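## Task

Put three small wheels, one after another, onto the blue rod, and afterwards set the rod down gently; the other rod must end with no wheels on it. Once any wheel is on the rod, knocking the rod or that wheel against the table or against a part that is not on the rod counts as failure. At the end, release the rod and move the grippers away.

## Robot and tools

Robot: two arms, left_arm and right_arm, mounted facing each other across a table, each ending in a two-finger gripper. left_arm's base is on the +y side. The names say nothing about which side of a camera image an arm shows up on. Nothing may be pushed or dropped off the table, and the two arms must not collide or press on each other hard.

Scene frame: origin at the table centre, +z up, table top at z = +0.020 m. Results report each gripper's end_effector_position (m) and end_effector_quat_wxyz in this frame, plus linear (m/s) and angular (rad/s) velocities. The reported position can be a little off, more so at long reach. Gripper frame: fingers point along its +x and close along its y. The reported point sits between the pads, roughly 3 to 4 cm behind the fingertips.

A command row always has 14 numbers, each in [-1, 1], covering both arms even if one is idle: dx, dy, dz, rx, ry, rz, opening for left_arm, then the same seven for right_arm. The first six are an offset from the gripper's measured pose at the start of the action, expressed in that gripper's own axes, not a place in the scene frame. Scale: 1.0 equals 0.6 m of travel or 180 degrees of turn. rx, ry, rz form one rotation vector. Opening is absolute, not an offset: +1 is fully open (0.088 m), empty fingers close at about -0.80, and values below that down to -1 add nothing. Closing fully from open takes at least about 0.5 s.

execute_actions(actions): a list of actions; each action is a table of up to 15 rows, one row per control step of 1/30 s, 15 steps per action (0.5 s). If fewer rows are given, the last one is held for the remaining steps. Every row is an offset from the pose at the start of that action, not from the row before. For the first action of a call, the start is the pose last reported in this scene. An empty list just returns state and images.

move(target, speed, blocking): target is one 14-number row as above; its offsets are taken from the pose in the latest result of this scene that shows one. Each gripper follows a straight path toward its target; both paths finish together, lasting 0.5 to 10 s (cut off at 10 s if longer). speed is the path top speed in m/s, 0.002 to 0.5, default 0.25; rotation is capped at twice that in rad/s. Openings are sent when the move starts. Paths ignore obstacles and the other arm; grippers lag, drift, and can overshoot speed, especially with the arm stretched. Faster moves and targets set deeper beyond a contact give harder impacts and pushes. blocking=false returns after 0.5 s while motion continues; then use wait(0) to check, and execute_actions or another move are refused until a result shows the move ended (or call stop). The extra "move:" line reports the ending: done, off_target, moving, held or fault, plus limits: paced means the sent pose was clipped, held means a check blocked some steps (the arm may then catch up quickly). Distances from each target are also given. If only one arm is named, the other finished normally.

wait(seconds): 0 to 10 s, arms keep their last command; returns early if a running move ends. stop(): brakes a running move (needs room, more when fast); fingers keep moving. zoom_image(camera, region): closer look at cam_head_left or cam_head_right; region [x0, y0, x1, y1] in image pixels, top-left origin, at most 504 by 504. show_instructions(): shows the scene's reference images. finished_scene(scene): ends scene 1 or 2 permanently and reports success; the goal must already hold and stay held. Replying without a tool call ends everything.

Controller behaviour: each step the commanded pose is clipped to within 70 mm and 16 degrees of the measured pose, then damped inverse kinematics chase it, favouring position over orientation. Long moves need several actions; afterward the arm goes no further than the last clipped pose. "Hand target" lines show the pose currently being chased. Friction can leave the gripper short or slightly tilted, and tiny commands may do nothing, so check pose after each move and correct tilt. "pose unreachable" means the clearance check altered or blocked that arm's command. Step readings list positions at some steps; HELD with an arm label means that arm's row was partly held back. For an idle arm, send the offset back to its wanted pose in a reply's first call, zeros afterward, and always its desired opening.

Gripping: grip_measured uses the same scale as opening. Readings may be off by about 1 mm per gripper, and while squeezing something hard they read up to about 3 mm (0.061) narrower. To hold, command about 0.07 below grip_measured; less gives a lighter grip. Parts under about 3 mm wide get proportionally less force. Pads push about 34 to 49 N, with a brief spike on first contact.

Joint ranges (rad): waist -3.054 to 3.054, shoulder 0.000 to 3.142, elbow 0.000 to 2.356, wrist pitch -1.571 to 1.571, wrist yaw -1.571 to 1.571, wrist roll -3.142 to 3.142. Load limits (N m): waist 18, shoulder 22.3, elbow 22.2, wrist pitch 5.86, wrist yaw 5.84, wrist roll 5.48; carried weight counts. Hitting one freezes that arm 10 s and drops the rest of the call. Holding loads heats motors: MOTOR HOT from 50 °C; at 95 °C an OVER-TEMPERATURE FAULT holds the arm, and if it stays hot 30 to 60 s it goes limp and the gripper lets go. The robot keeps running while you compose replies, holding the last command.

Cameras: cam_head_left and cam_head_right, both 896x504, pinhole with radial distortion; calibration (K, D, T_world_to_cam, pos_world) is given and may be off by a couple of degrees and millimetres. Results list any camera whose numbers changed. Avoid drops, slips, slams and hard pushes.

Each tool is called after "Request:" as a command line: name --argument value for each argument, lists and objects as JSON in quotes; but a table of rows of numbers goes row by row, as --pt "numbers of a row", without its own name.

## Session

Request:
show_instructions

Request:
execute_actions --actions '[]'

Reference images for this scene: Rod-and-wheel set page 1.

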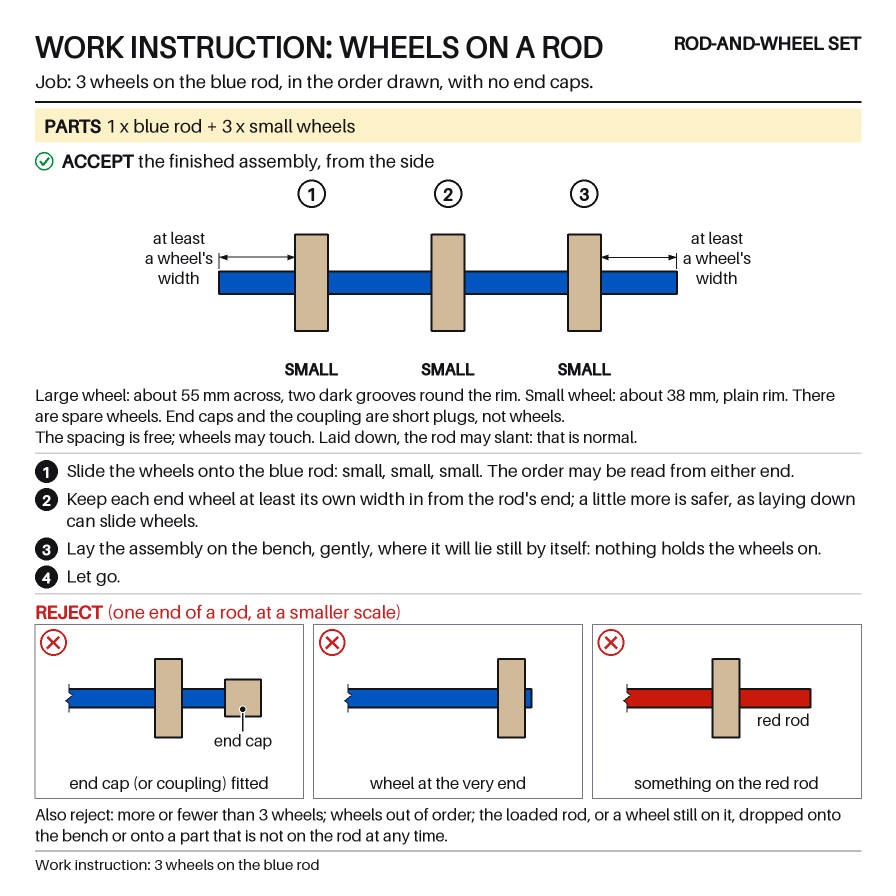

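Scene clock: 0.00 s.
left_arm: end_effector_position=(-0.1642, +0.1511, +0.2158) grip_measured=-0.781 end_effector_quat_wxyz=(+0.711, -0.444, +0.523, -0.154) end_effector_velocity=(-0.001, +0.003, -0.003) end_effector_angular_velocity=(+0.005, +0.016, +0.006) | right_arm: end_effector_position=(+0.1923, -0.1362, +0.2391) grip_measured=+0.857 end_effector_quat_wxyz=(+0.646, -0.075, +0.296, +0.700) end_effector_velocity=(-0.001, -0.001, -0.000) end_effector_angular_velocity=(-0.002, +0.015, -0.001)
Joint positions: left_arm=[-0.568  1.617  1.148 -0.447 -0.698 -2.193  0.001] | right_arm=[-1.37   1.858  1.353 -0.316 -0.842 -0.302  0.081]
Joint velocities: left_arm=[-0.002 -0.002 -0.007 -0.007  0.007 -0.022 -0.   ] | right_arm=[-0.002 -0.002 -0.002 -0.007 -0.007  0.007 -0.   ]
Motor temperatures (°C, as the motors report them): left_arm=[26 33 27 27 26 25] | right_arm=[25 30 28 27 25 22]
Heat: left arm: hottest shoulder 33 °C (+0.0 °C/min); right arm: hottest shoulder 30 °C (+0.0 °C/min).
Hand target (left_arm): -0.164, +0.151, +0.216; +0.711, -0.444, +0.523, -0.154
Hand target (right_arm): +0.192, -0.136, +0.239; +0.646, -0.075, +0.296, +0.700

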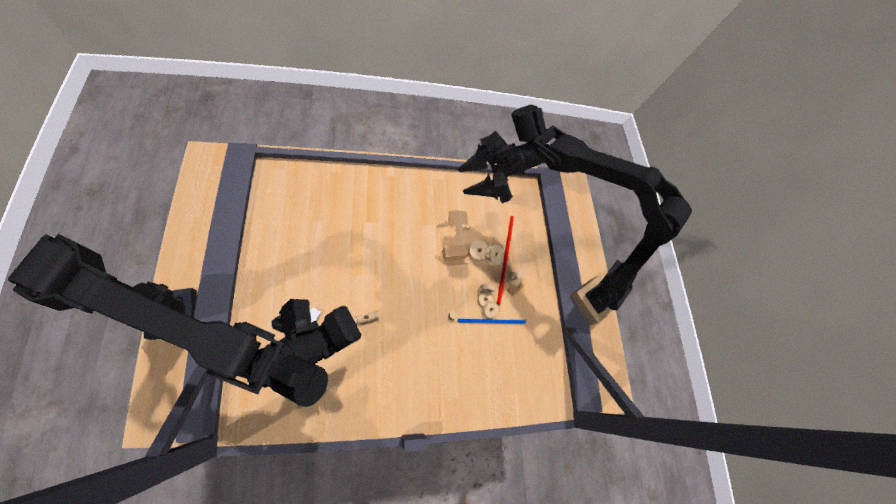

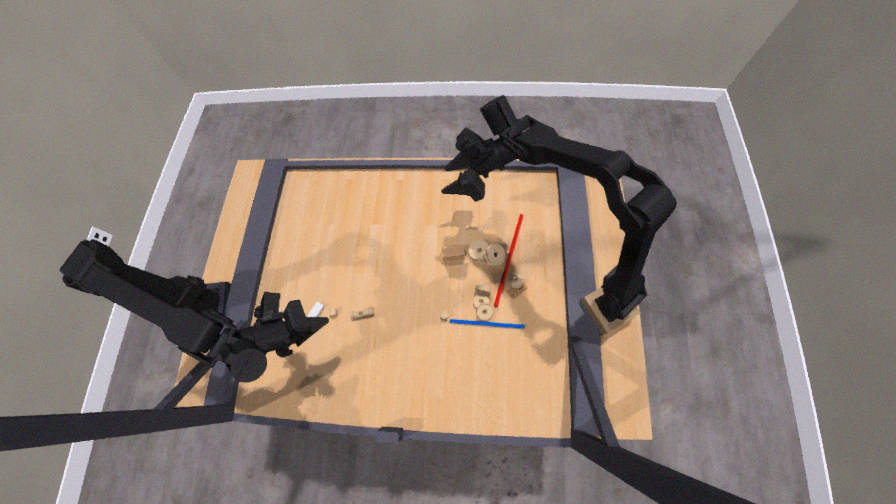

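Request:
zoom_image --camera "cam_head_right" --region '[430,235,540,345]'

Request:
zoom_image --camera "cam_head_left" --region '[430,235,540,345]'

Region (430, 235, 540, 345) of cam_head_right's 896x504 image, scaled by 4.582, with more detail than that image has.

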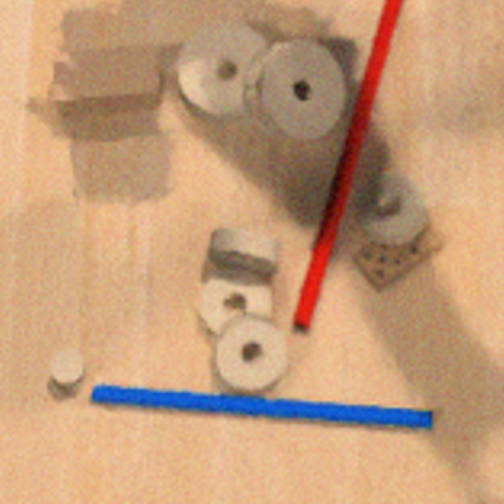

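Region (430, 235, 540, 345) of cam_head_left's 896x504 image, scaled by 4.582, with more detail than that image has.

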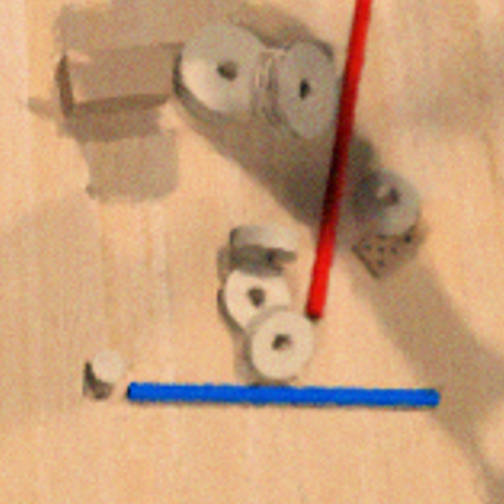

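Request:
move --target '[0.135,-0.027,0.298,0.503,-0.041,-0.29,0.2,0.147,0.422,-0.3,-0.056,0.326,-0.092,-0.2]'

Request:
move --target '[0,0,0,0,0,0,0.2,0.075,0,0,0,0,0,-0.2]' --speed 0.1

Request:
zoom_image --camera "cam_head_left" --region '[430,260,540,370]'

Scene clock: 22.20 s.
left_arm: end_effector_position=(+0.0280, +0.1732, +0.1918) grip_measured=+0.198 end_effector_quat_wxyz=(+0.709, -0.003, -0.004, -0.706) end_effector_velocity=(+0.002, +0.000, +0.001) end_effector_angular_velocity=(-0.006, +0.004, -0.000) | right_arm: end_effector_position=(-0.1100, -0.1513, +0.1378) grip_measured=-0.197 end_effector_quat_wxyz=(+0.498, -0.497, +0.497, +0.509) end_effector_velocity=(+0.000, -0.003, -0.001) end_effector_angular_velocity=(-0.021, -0.010, +0.010)
Joint positions: left_arm=[ 0.353  1.769  0.44   1.34   0.511 -0.004  0.049] | right_arm=[-0.426  1.974  1.486 -1.069 -0.01   0.088  0.029]
Joint velocities: left_arm=[ 0.007  0.002  0.002  0.007  0.007 -0.007 -0.   ] | right_arm=[ 0.002  0.007  0.007 -0.022  0.007 -0.007 -0.   ]
Motor temperatures (°C, as the motors report them): left_arm=[26 36 29 28 26 25] | right_arm=[25 34 30 28 25 22]
Heat: left arm: hottest shoulder 36 °C (+8.1 °C/min); right arm: hottest shoulder 34 °C (+10.8 °C/min).
Hand target (left_arm): +0.029, +0.172, +0.189; +0.708, -0.001, -0.003, -0.707
Hand target (right_arm): -0.110, -0.150, +0.133; +0.497, -0.501, +0.499, +0.502
Off the commanded pose (left_arm): 0.004 m, 1 deg.
Off the commanded pose (right_arm): 0.008 m, 1 deg.
move: done

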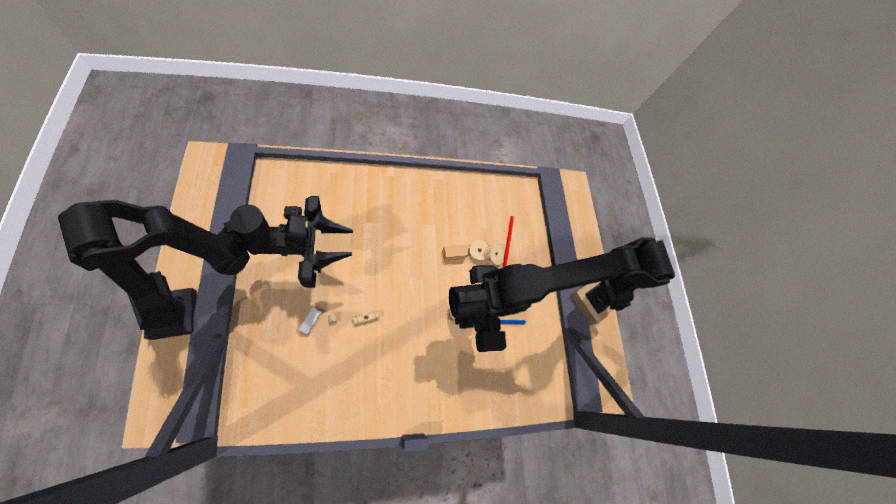

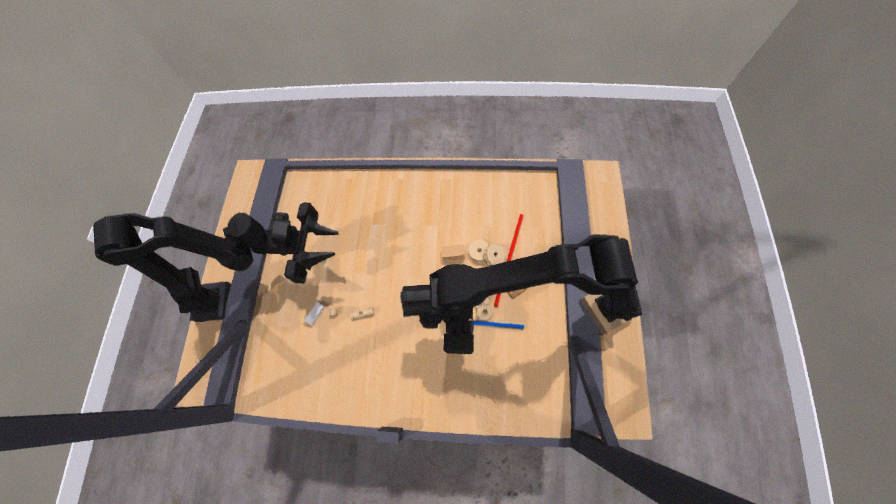

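Scene clock: 23.10 s.
left_arm: end_effector_position=(+0.0281, +0.1733, +0.1918) grip_measured=+0.198 end_effector_quat_wxyz=(+0.709, -0.003, -0.004, -0.706) end_effector_velocity=(+0.002, +0.001, -0.000) end_effector_angular_velocity=(-0.002, +0.006, +0.010) | right_arm: end_effector_position=(-0.1105, -0.1461, +0.1031) grip_measured=-0.197 end_effector_quat_wxyz=(+0.504, -0.489, +0.490, +0.517) end_effector_velocity=(-0.002, -0.001, -0.003) end_effector_angular_velocity=(-0.004, +0.021, +0.020)
Joint positions: left_arm=[ 0.354  1.769  0.44   1.34   0.511 -0.004  0.049] | right_arm=[-0.426  2.01   1.394 -0.911 -0.01   0.088  0.029]
Joint velocities: left_arm=[ 0.002  0.002 -0.002  0.007 -0.007 -0.007 -0.   ] | right_arm=[-0.002  0.002 -0.007  0.007 -0.022 -0.022 -0.   ]
Motor temperatures (°C, as the motors report them): left_arm=[26 36 29 28 26 25] | right_arm=[25 34 30 28 25 22]
Heat: left arm: hottest shoulder 36 °C (+7.8 °C/min); right arm: hottest shoulder 34 °C (+10.4 °C/min).
Hand target (left_arm): +0.028, +0.173, +0.192; +0.709, -0.003, -0.004, -0.706
Hand target (right_arm): -0.111, -0.151, +0.093; +0.498, -0.497, +0.497, +0.509
Off the commanded pose (left_arm): 0.000 m, 0 deg.
Off the commanded pose (right_arm): 0.011 m, 2 deg.
move: off_target (right_arm)

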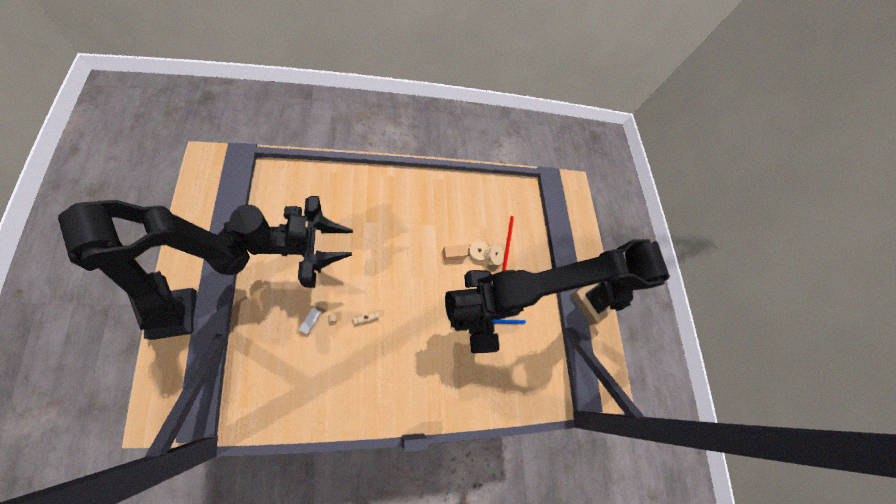

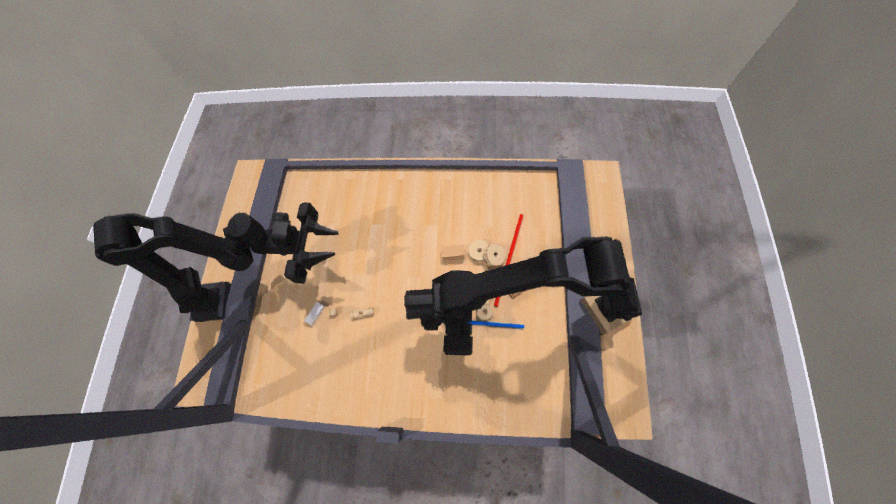

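Region (430, 260, 540, 370) of cam_head_left's 896x504 image, scaled by 4.582, with more detail than that image has.

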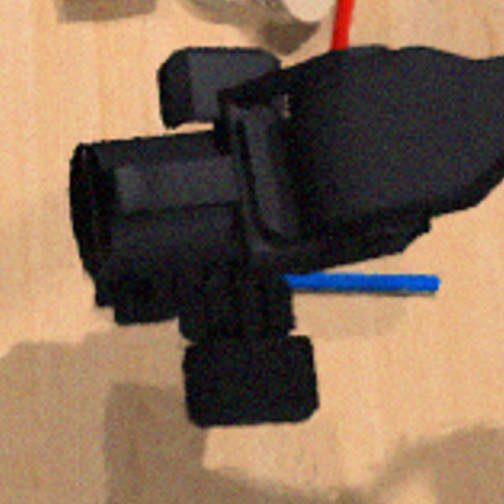

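Request:
move --target '[0,0,0,0,0,0,0.2,0.072,0,-0.016,0,0.018,-0.004,-0.05]' --speed 0.05

Request:
move --target '[0,0,0,0,0,0,0.2,0,0,0,0,0,0,-0.76]'

Scene clock: 29.07 s.
left_arm: end_effector_position=(+0.0281, +0.1733, +0.1918) grip_measured=+0.198 end_effector_quat_wxyz=(+0.709, -0.003, -0.004, -0.706) end_effector_velocity=(-0.000, +0.000, -0.000) end_effector_angular_velocity=(-0.002, -0.008, +0.005) | right_arm: end_effector_position=(-0.1117, -0.1486, +0.0695) grip_measured=-0.053 end_effector_quat_wxyz=(+0.497, -0.498, +0.495, +0.510) end_effector_velocity=(+0.000, +0.001, -0.001) end_effector_angular_velocity=(+0.003, -0.007, +0.010)
Joint positions: left_arm=[ 0.354  1.769  0.44   1.34   0.511 -0.004  0.049] | right_arm=[-0.422  2.077  1.349 -0.829 -0.009  0.088  0.036]
Joint velocities: left_arm=[-0.002  0.002 -0.002  0.007 -0.007  0.007 -0.   ] | right_arm=[ 0.002  0.002 -0.002  0.007  0.007 -0.007 -0.   ]
Motor temperatures (°C, as the motors report them): left_arm=[26 36 29 29 26 25] | right_arm=[25 34 30 28 25 22]
Heat: left arm: hottest shoulder 36 °C (+6.2 °C/min); right arm: hottest shoulder 34 °C (+8.3 °C/min).
Hand target (left_arm): +0.028, +0.173, +0.192; +0.709, -0.003, -0.004, -0.706
Hand target (right_arm): -0.111, -0.154, +0.060; +0.493, -0.506, +0.501, +0.500
Off the commanded pose (left_arm): 0.000 m, 0 deg.
Off the commanded pose (right_arm): 0.011 m, 2 deg.
move: off_target (right_arm)

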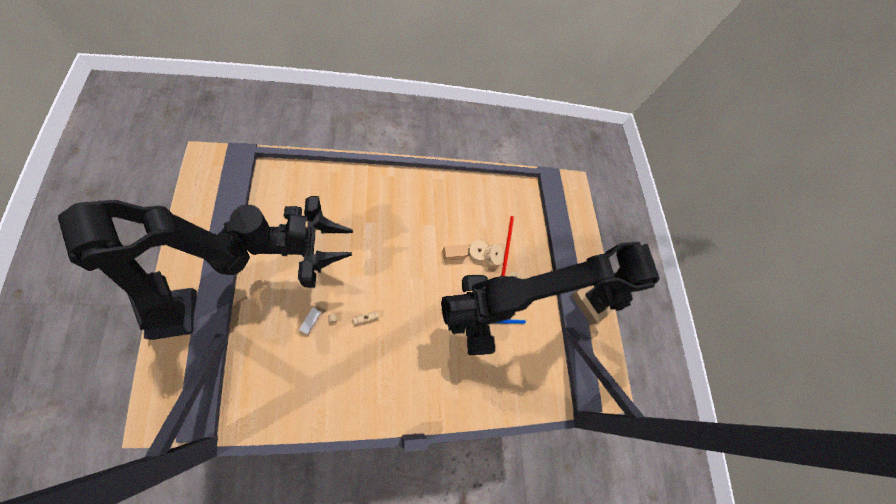

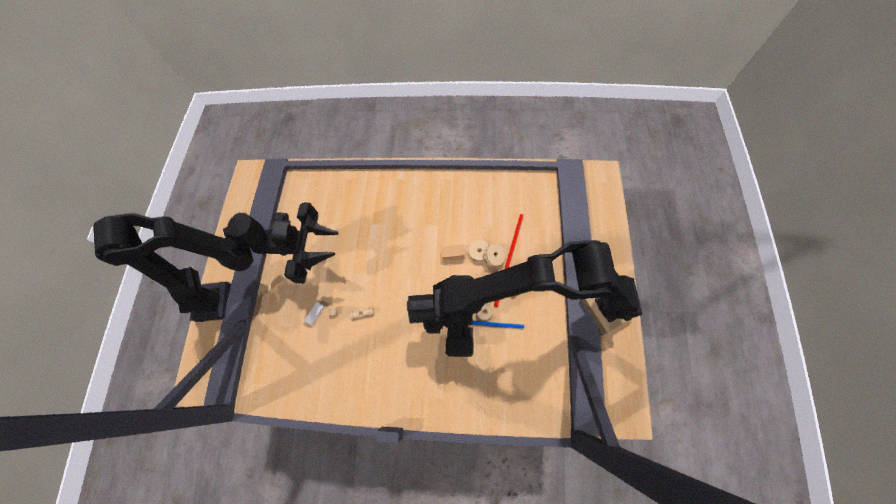

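Scene clock: 29.57 s.
left_arm: end_effector_position=(+0.0281, +0.1733, +0.1918) grip_measured=+0.198 end_effector_quat_wxyz=(+0.709, -0.003, -0.004, -0.706) end_effector_velocity=(-0.002, +0.000, +0.000) end_effector_angular_velocity=(+0.002, -0.006, -0.010) | right_arm: end_effector_position=(-0.1117, -0.1486, +0.0695) grip_measured=-0.664 end_effector_quat_wxyz=(+0.497, -0.498, +0.495, +0.510) end_effector_velocity=(-0.004, -0.002, +0.002) end_effector_angular_velocity=(-0.005, +0.022, +0.010)
Joint positions: left_arm=[ 0.354  1.769  0.44   1.34   0.511 -0.004  0.049] | right_arm=[-0.422  2.077  1.349 -0.829 -0.009  0.088  0.006]
Joint velocities: left_arm=[-0.002 -0.007 -0.002 -0.007  0.007  0.007 -0.   ] | right_arm=[ 0.002 -0.007 -0.002 -0.007 -0.022 -0.007  0.   ]
Motor temperatures (°C, as the motors report them): left_arm=[26 36 29 29 26 25] | right_arm=[25 34 30 28 25 22]
Heat: left arm: hottest shoulder 36 °C (+6.1 °C/min); right arm: hottest shoulder 34 °C (+8.1 °C/min).
Hand target (left_arm): +0.028, +0.173, +0.192; +0.709, -0.003, -0.004, -0.706
Hand target (right_arm): -0.112, -0.149, +0.070; +0.497, -0.498, +0.495, +0.510
Off the commanded pose (left_arm): 0.000 m, 0 deg.
Off the commanded pose (right_arm): 0.000 m, 0 deg.
move: done

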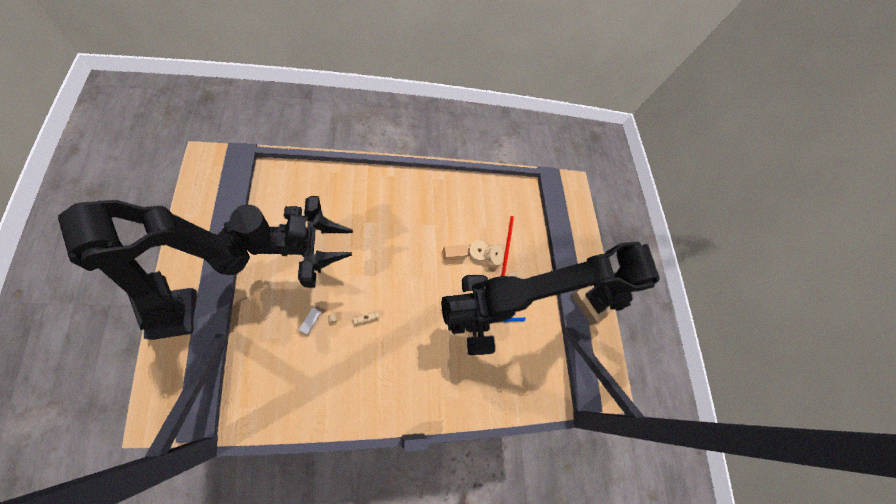

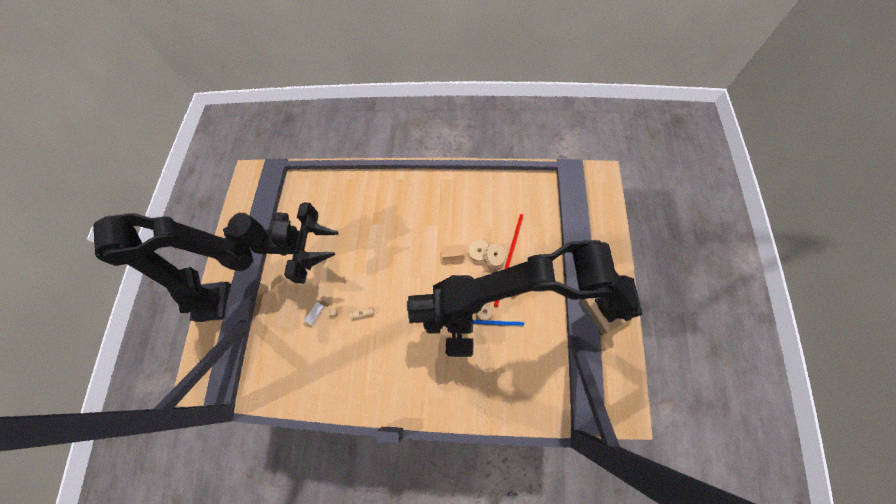

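Request:
move --target '[0,0,0,0,0,0,0.2,-0.008,0.028,0,0,0,0,-0.77]' --speed 0.04

Request:
move --target '[0,0,0,0,0,0,0.2,-0.14,0,0,0,0,0,-0.77]' --speed 0.12

Request:
move --target '[0.1,0.04,-0.02,0,0,0,0.2,-0.21,-0.3,0.2,0,-0.495,0,-0.77]'

Request:
zoom_image --camera "cam_head_left" --region '[350,170,470,290]'

Request:
zoom_image --camera "cam_head_right" --region '[320,170,440,290]'

Scene clock: 37.90 s.
left_arm: end_effector_position=(+0.0281, +0.1733, +0.1918) grip_measured=+0.198 end_effector_quat_wxyz=(+0.709, -0.003, -0.004, -0.706) end_effector_velocity=(-0.001, +0.001, +0.000) end_effector_angular_velocity=(+0.002, -0.006, -0.005) | right_arm: end_effector_position=(-0.1269, -0.1512, +0.0717) grip_measured=-0.664 end_effector_quat_wxyz=(+0.494, -0.501, +0.496, +0.509) end_effector_velocity=(+0.001, -0.005, +0.000) end_effector_angular_velocity=(-0.023, +0.004, -0.010)
Joint positions: left_arm=[ 0.354  1.769  0.44   1.34   0.511 -0.004  0.049] | right_arm=[-0.38   2.077  1.359 -0.847 -0.009  0.125  0.006]
Joint velocities: left_arm=[ 0.002 -0.007 -0.002 -0.007  0.007  0.007 -0.   ] | right_arm=[-0.002 -0.002 -0.002 -0.022 -0.007  0.007 -0.   ]
Motor temperatures (°C, as the motors report them): left_arm=[26 36 29 30 26 25] | right_arm=[25 35 30 28 25 22]
Heat: left arm: hottest shoulder 36 °C (+4.7 °C/min); right arm: hottest shoulder 35 °C (+7.9 °C/min).
Hand target (left_arm): +0.028, +0.173, +0.192; +0.709, -0.003, -0.004, -0.706
Hand target (right_arm): -0.128, -0.149, +0.075; +0.497, -0.498, +0.495, +0.510
Off the commanded pose (left_arm): 0.000 m, 0 deg.
Off the commanded pose (right_arm): 0.004 m, 1 deg.
move: done

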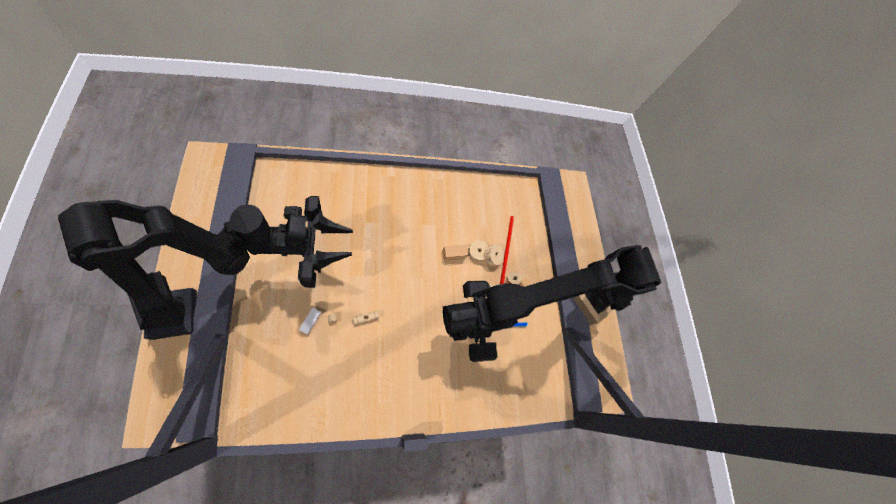

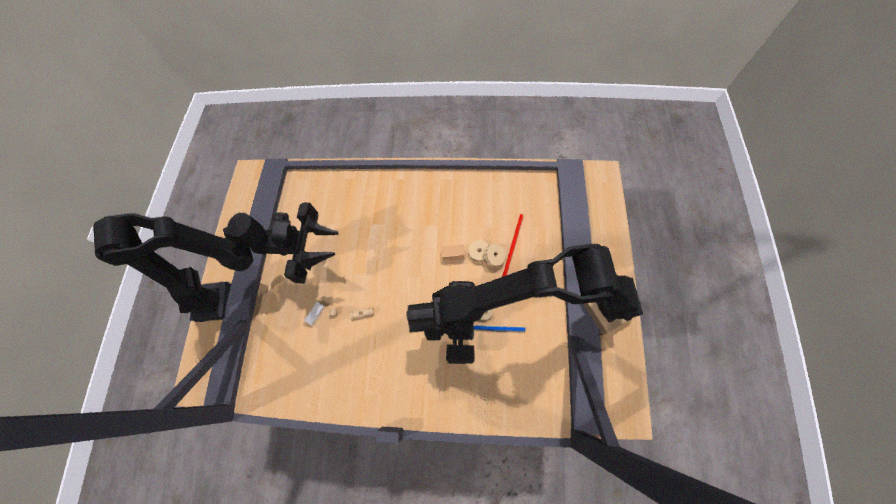

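Scene clock: 39.07 s.
left_arm: end_effector_position=(+0.0281, +0.1733, +0.1918) grip_measured=+0.198 end_effector_quat_wxyz=(+0.709, -0.003, -0.004, -0.706) end_effector_velocity=(-0.002, +0.000, -0.002) end_effector_angular_velocity=(+0.015, +0.001, -0.010) | right_arm: end_effector_position=(-0.1265, -0.1542, +0.1487) grip_measured=-0.664 end_effector_quat_wxyz=(+0.490, -0.506, +0.500, +0.504) end_effector_velocity=(+0.002, +0.003, +0.003) end_effector_angular_velocity=(+0.008, -0.006, +0.005)
Joint positions: left_arm=[ 0.354  1.769  0.44   1.34   0.511 -0.004  0.049] | right_arm=[-0.38   1.982  1.543 -1.143 -0.009  0.125  0.006]
Joint velocities: left_arm=[-0.002 -0.007 -0.002 -0.022  0.007  0.007 -0.   ] | right_arm=[-0.002  0.002  0.017 -0.007  0.007 -0.007  0.   ]
Motor temperatures (°C, as the motors report them): left_arm=[26 36 29 30 26 25] | right_arm=[25 35 30 27 25 22]
Heat: left arm: hottest shoulder 36 °C (+4.6 °C/min); right arm: hottest shoulder 35 °C (+7.7 °C/min).
Hand target (left_arm): +0.028, +0.173, +0.192; +0.709, -0.003, -0.004, -0.706
Hand target (right_arm): -0.126, -0.152, +0.155; +0.494, -0.501, +0.496, +0.509
Off the commanded pose (left_arm): 0.000 m, 0 deg.
Off the commanded pose (right_arm): 0.007 m, 1 deg.
move: done

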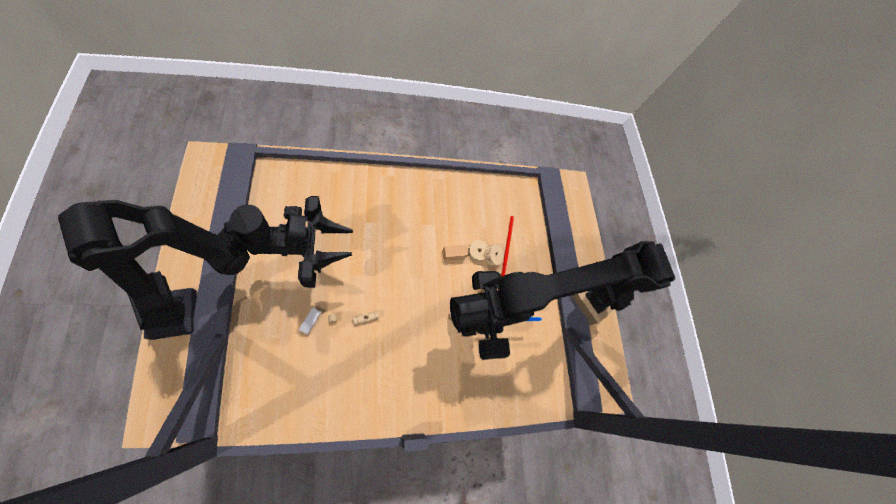

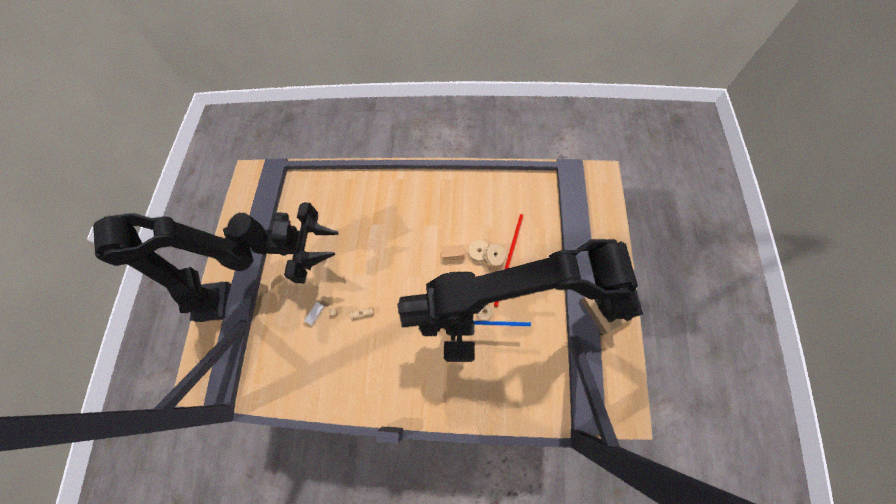

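Scene clock: 42.73 s.
left_arm: end_effector_position=(+0.0524, +0.1154, +0.1852) grip_measured=+0.198 end_effector_quat_wxyz=(+0.708, -0.004, -0.009, -0.706) end_effector_velocity=(+0.000, -0.001, -0.002) end_effector_angular_velocity=(+0.006, -0.004, +0.005) | right_arm: end_effector_position=(+0.0511, -0.0327, +0.2764) grip_measured=-0.664 end_effector_quat_wxyz=(+0.705, -0.010, +0.005, +0.709) end_effector_velocity=(+0.003, -0.000, -0.008) end_effector_angular_velocity=(-0.021, +0.015, -0.000)
Joint positions: left_arm=[ 0.331  1.969  0.695  1.296  0.49  -0.004  0.049] | right_arm=[-0.876  1.831  0.96   0.848 -0.357 -0.015  0.006]
Joint velocities: left_arm=[-0.002  0.002  0.002 -0.007 -0.007  0.007 -0.   ] | right_arm=[-0.007  0.012 -0.002 -0.007 -0.007  0.007  0.   ]
Motor temperatures (°C, as the motors report them): left_arm=[26 36 29 30 26 25] | right_arm=[25 35 31 28 25 22]
Heat: left arm: hottest shoulder 36 °C (+4.2 °C/min); right arm: hottest shoulder 35 °C (+7.0 °C/min).
Hand target (left_arm): +0.053, +0.113, +0.180; +0.709, -0.003, -0.004, -0.706
Hand target (right_arm): +0.052, -0.030, +0.271; +0.704, -0.009, +0.012, +0.710
Off the commanded pose (left_arm): 0.005 m, 1 deg.
Off the commanded pose (right_arm): 0.006 m, 1 deg.
move: done

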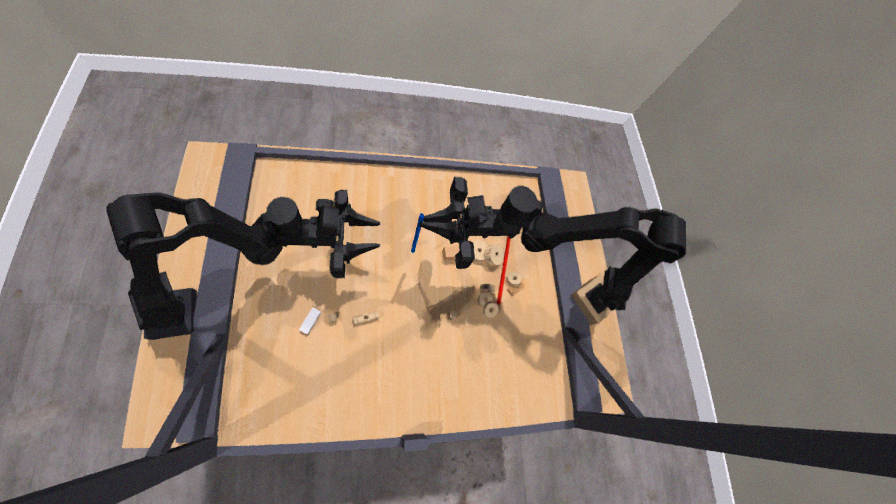

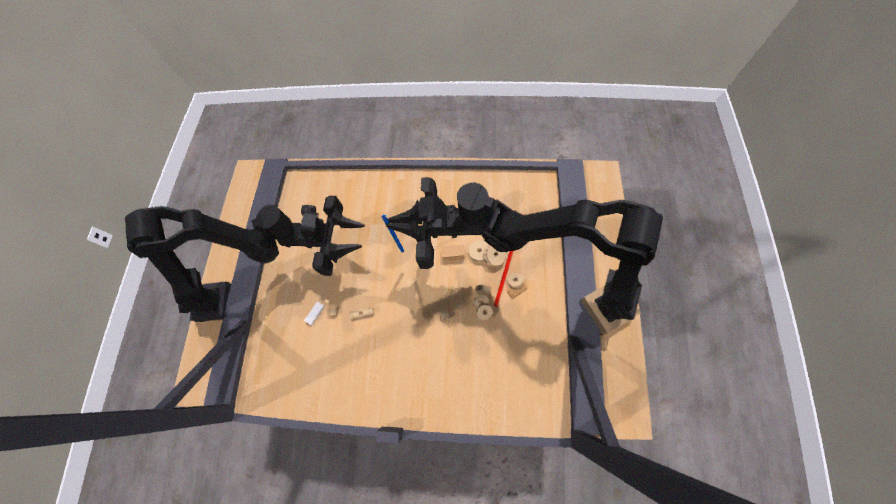

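Region (350, 170, 470, 290) of cam_head_left's 896x504 image, scaled by 4.200, with more detail than that image has.

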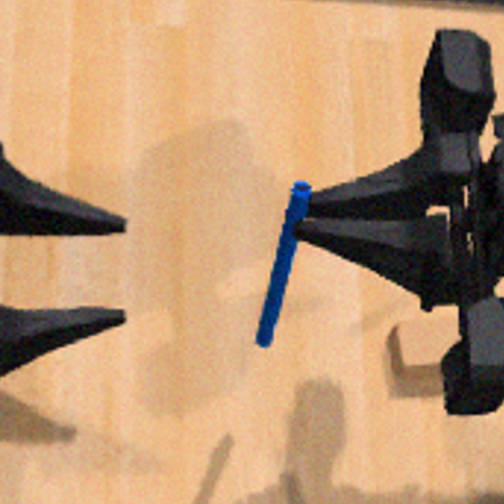

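Region (320, 170, 440, 290) of cam_head_right's 896x504 image, scaled by 4.200, with more detail than that image has.

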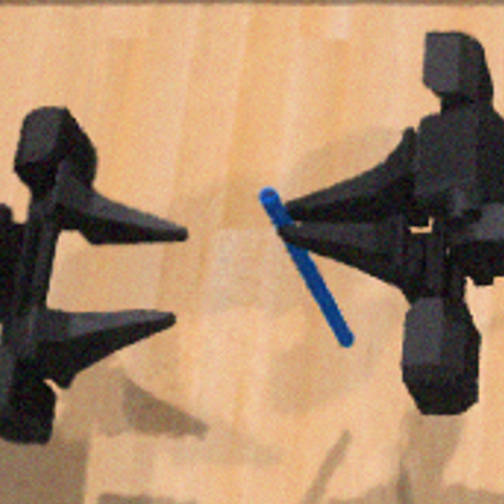

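Request:
move --target '[0.142,-0.008,-0.02,0,0.01,0,0.2,0,0,0,0,0,0,-0.77]' --speed 0.1

Request:
zoom_image --camera "cam_head_left" --region '[370,190,460,280]'

Request:
zoom_image --camera "cam_head_right" --region '[350,190,440,280]'

Scene clock: 52.37 s.
left_arm: end_effector_position=(+0.0485, +0.0323, +0.1820) grip_measured=+0.198 end_effector_quat_wxyz=(+0.707, +0.003, -0.003, -0.707) end_effector_velocity=(+0.001, -0.003, -0.004) end_effector_angular_velocity=(+0.016, +0.014, +0.005) | right_arm: end_effector_position=(+0.0512, -0.0326, +0.2764) grip_measured=-0.664 end_effector_quat_wxyz=(+0.705, -0.009, +0.005, +0.709) end_effector_velocity=(+0.004, -0.002, -0.001) end_effector_angular_velocity=(-0.007, -0.005, -0.015)
Joint positions: left_arm=[0.223 2.146 1.03  1.116 0.384 0.009 0.049] | right_arm=[-0.877  1.832  0.96   0.851 -0.357 -0.014  0.006]
Joint velocities: left_arm=[-0.002  0.007  0.012 -0.022 -0.007 -0.007  0.   ] | right_arm=[-0.007 -0.002 -0.002 -0.007  0.007 -0.007 -0.   ]
Motor temperatures (°C, as the motors report them): left_arm=[26 37 30 30 26 25] | right_arm=[25 35 31 29 25 22]
Heat: left arm: hottest shoulder 37 °C (+4.6 °C/min); right arm: hottest shoulder 35 °C (+5.7 °C/min).
Hand target (left_arm): +0.048, +0.030, +0.175; +0.708, +0.007, +0.002, -0.706
Hand target (right_arm): +0.051, -0.033, +0.276; +0.705, -0.010, +0.005, +0.709
Off the commanded pose (left_arm): 0.008 m, 1 deg.
Off the commanded pose (right_arm): 0.000 m, 0 deg.
move: done

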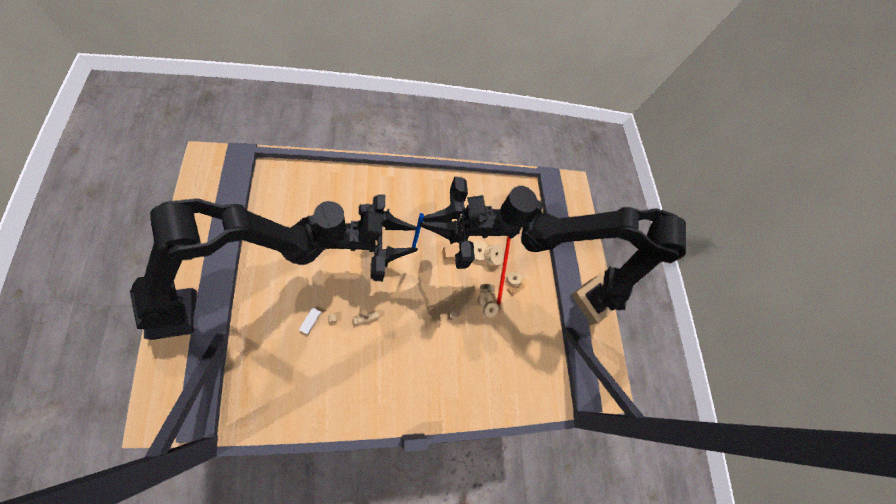

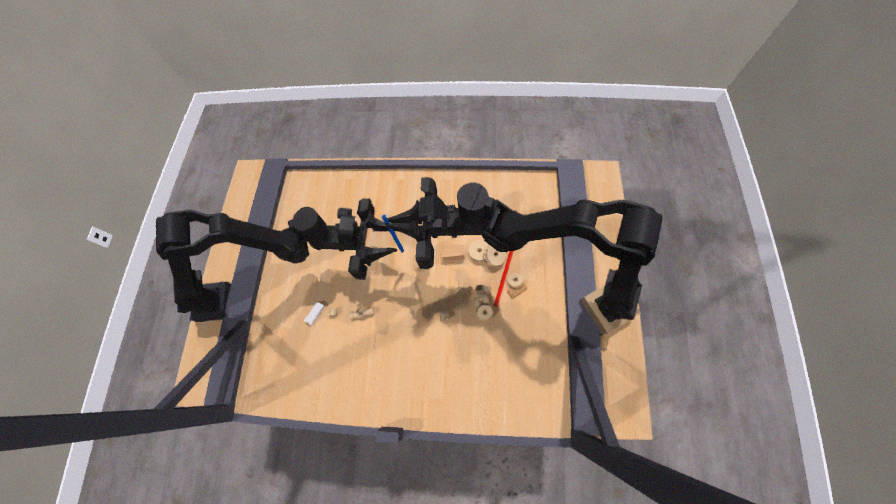

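Region (370, 190, 460, 280) of cam_head_left's 896x504 image, scaled by 5.600, with more detail than that image has.

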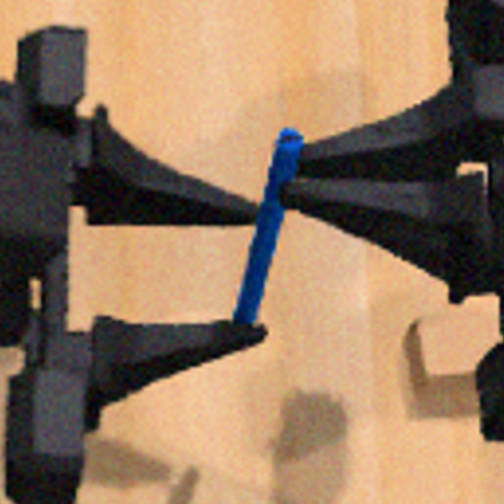

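Region (350, 190, 440, 280) of cam_head_right's 896x504 image, scaled by 5.600, with more detail than that image has.

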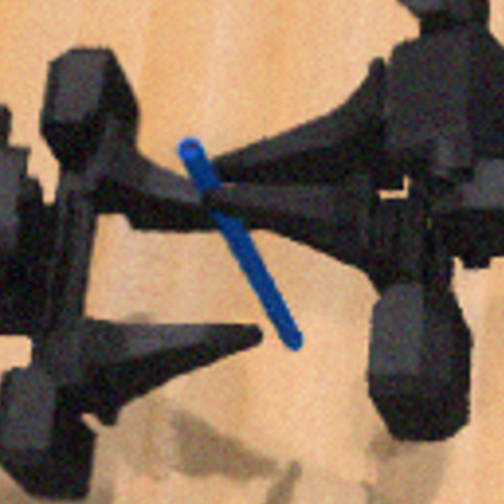

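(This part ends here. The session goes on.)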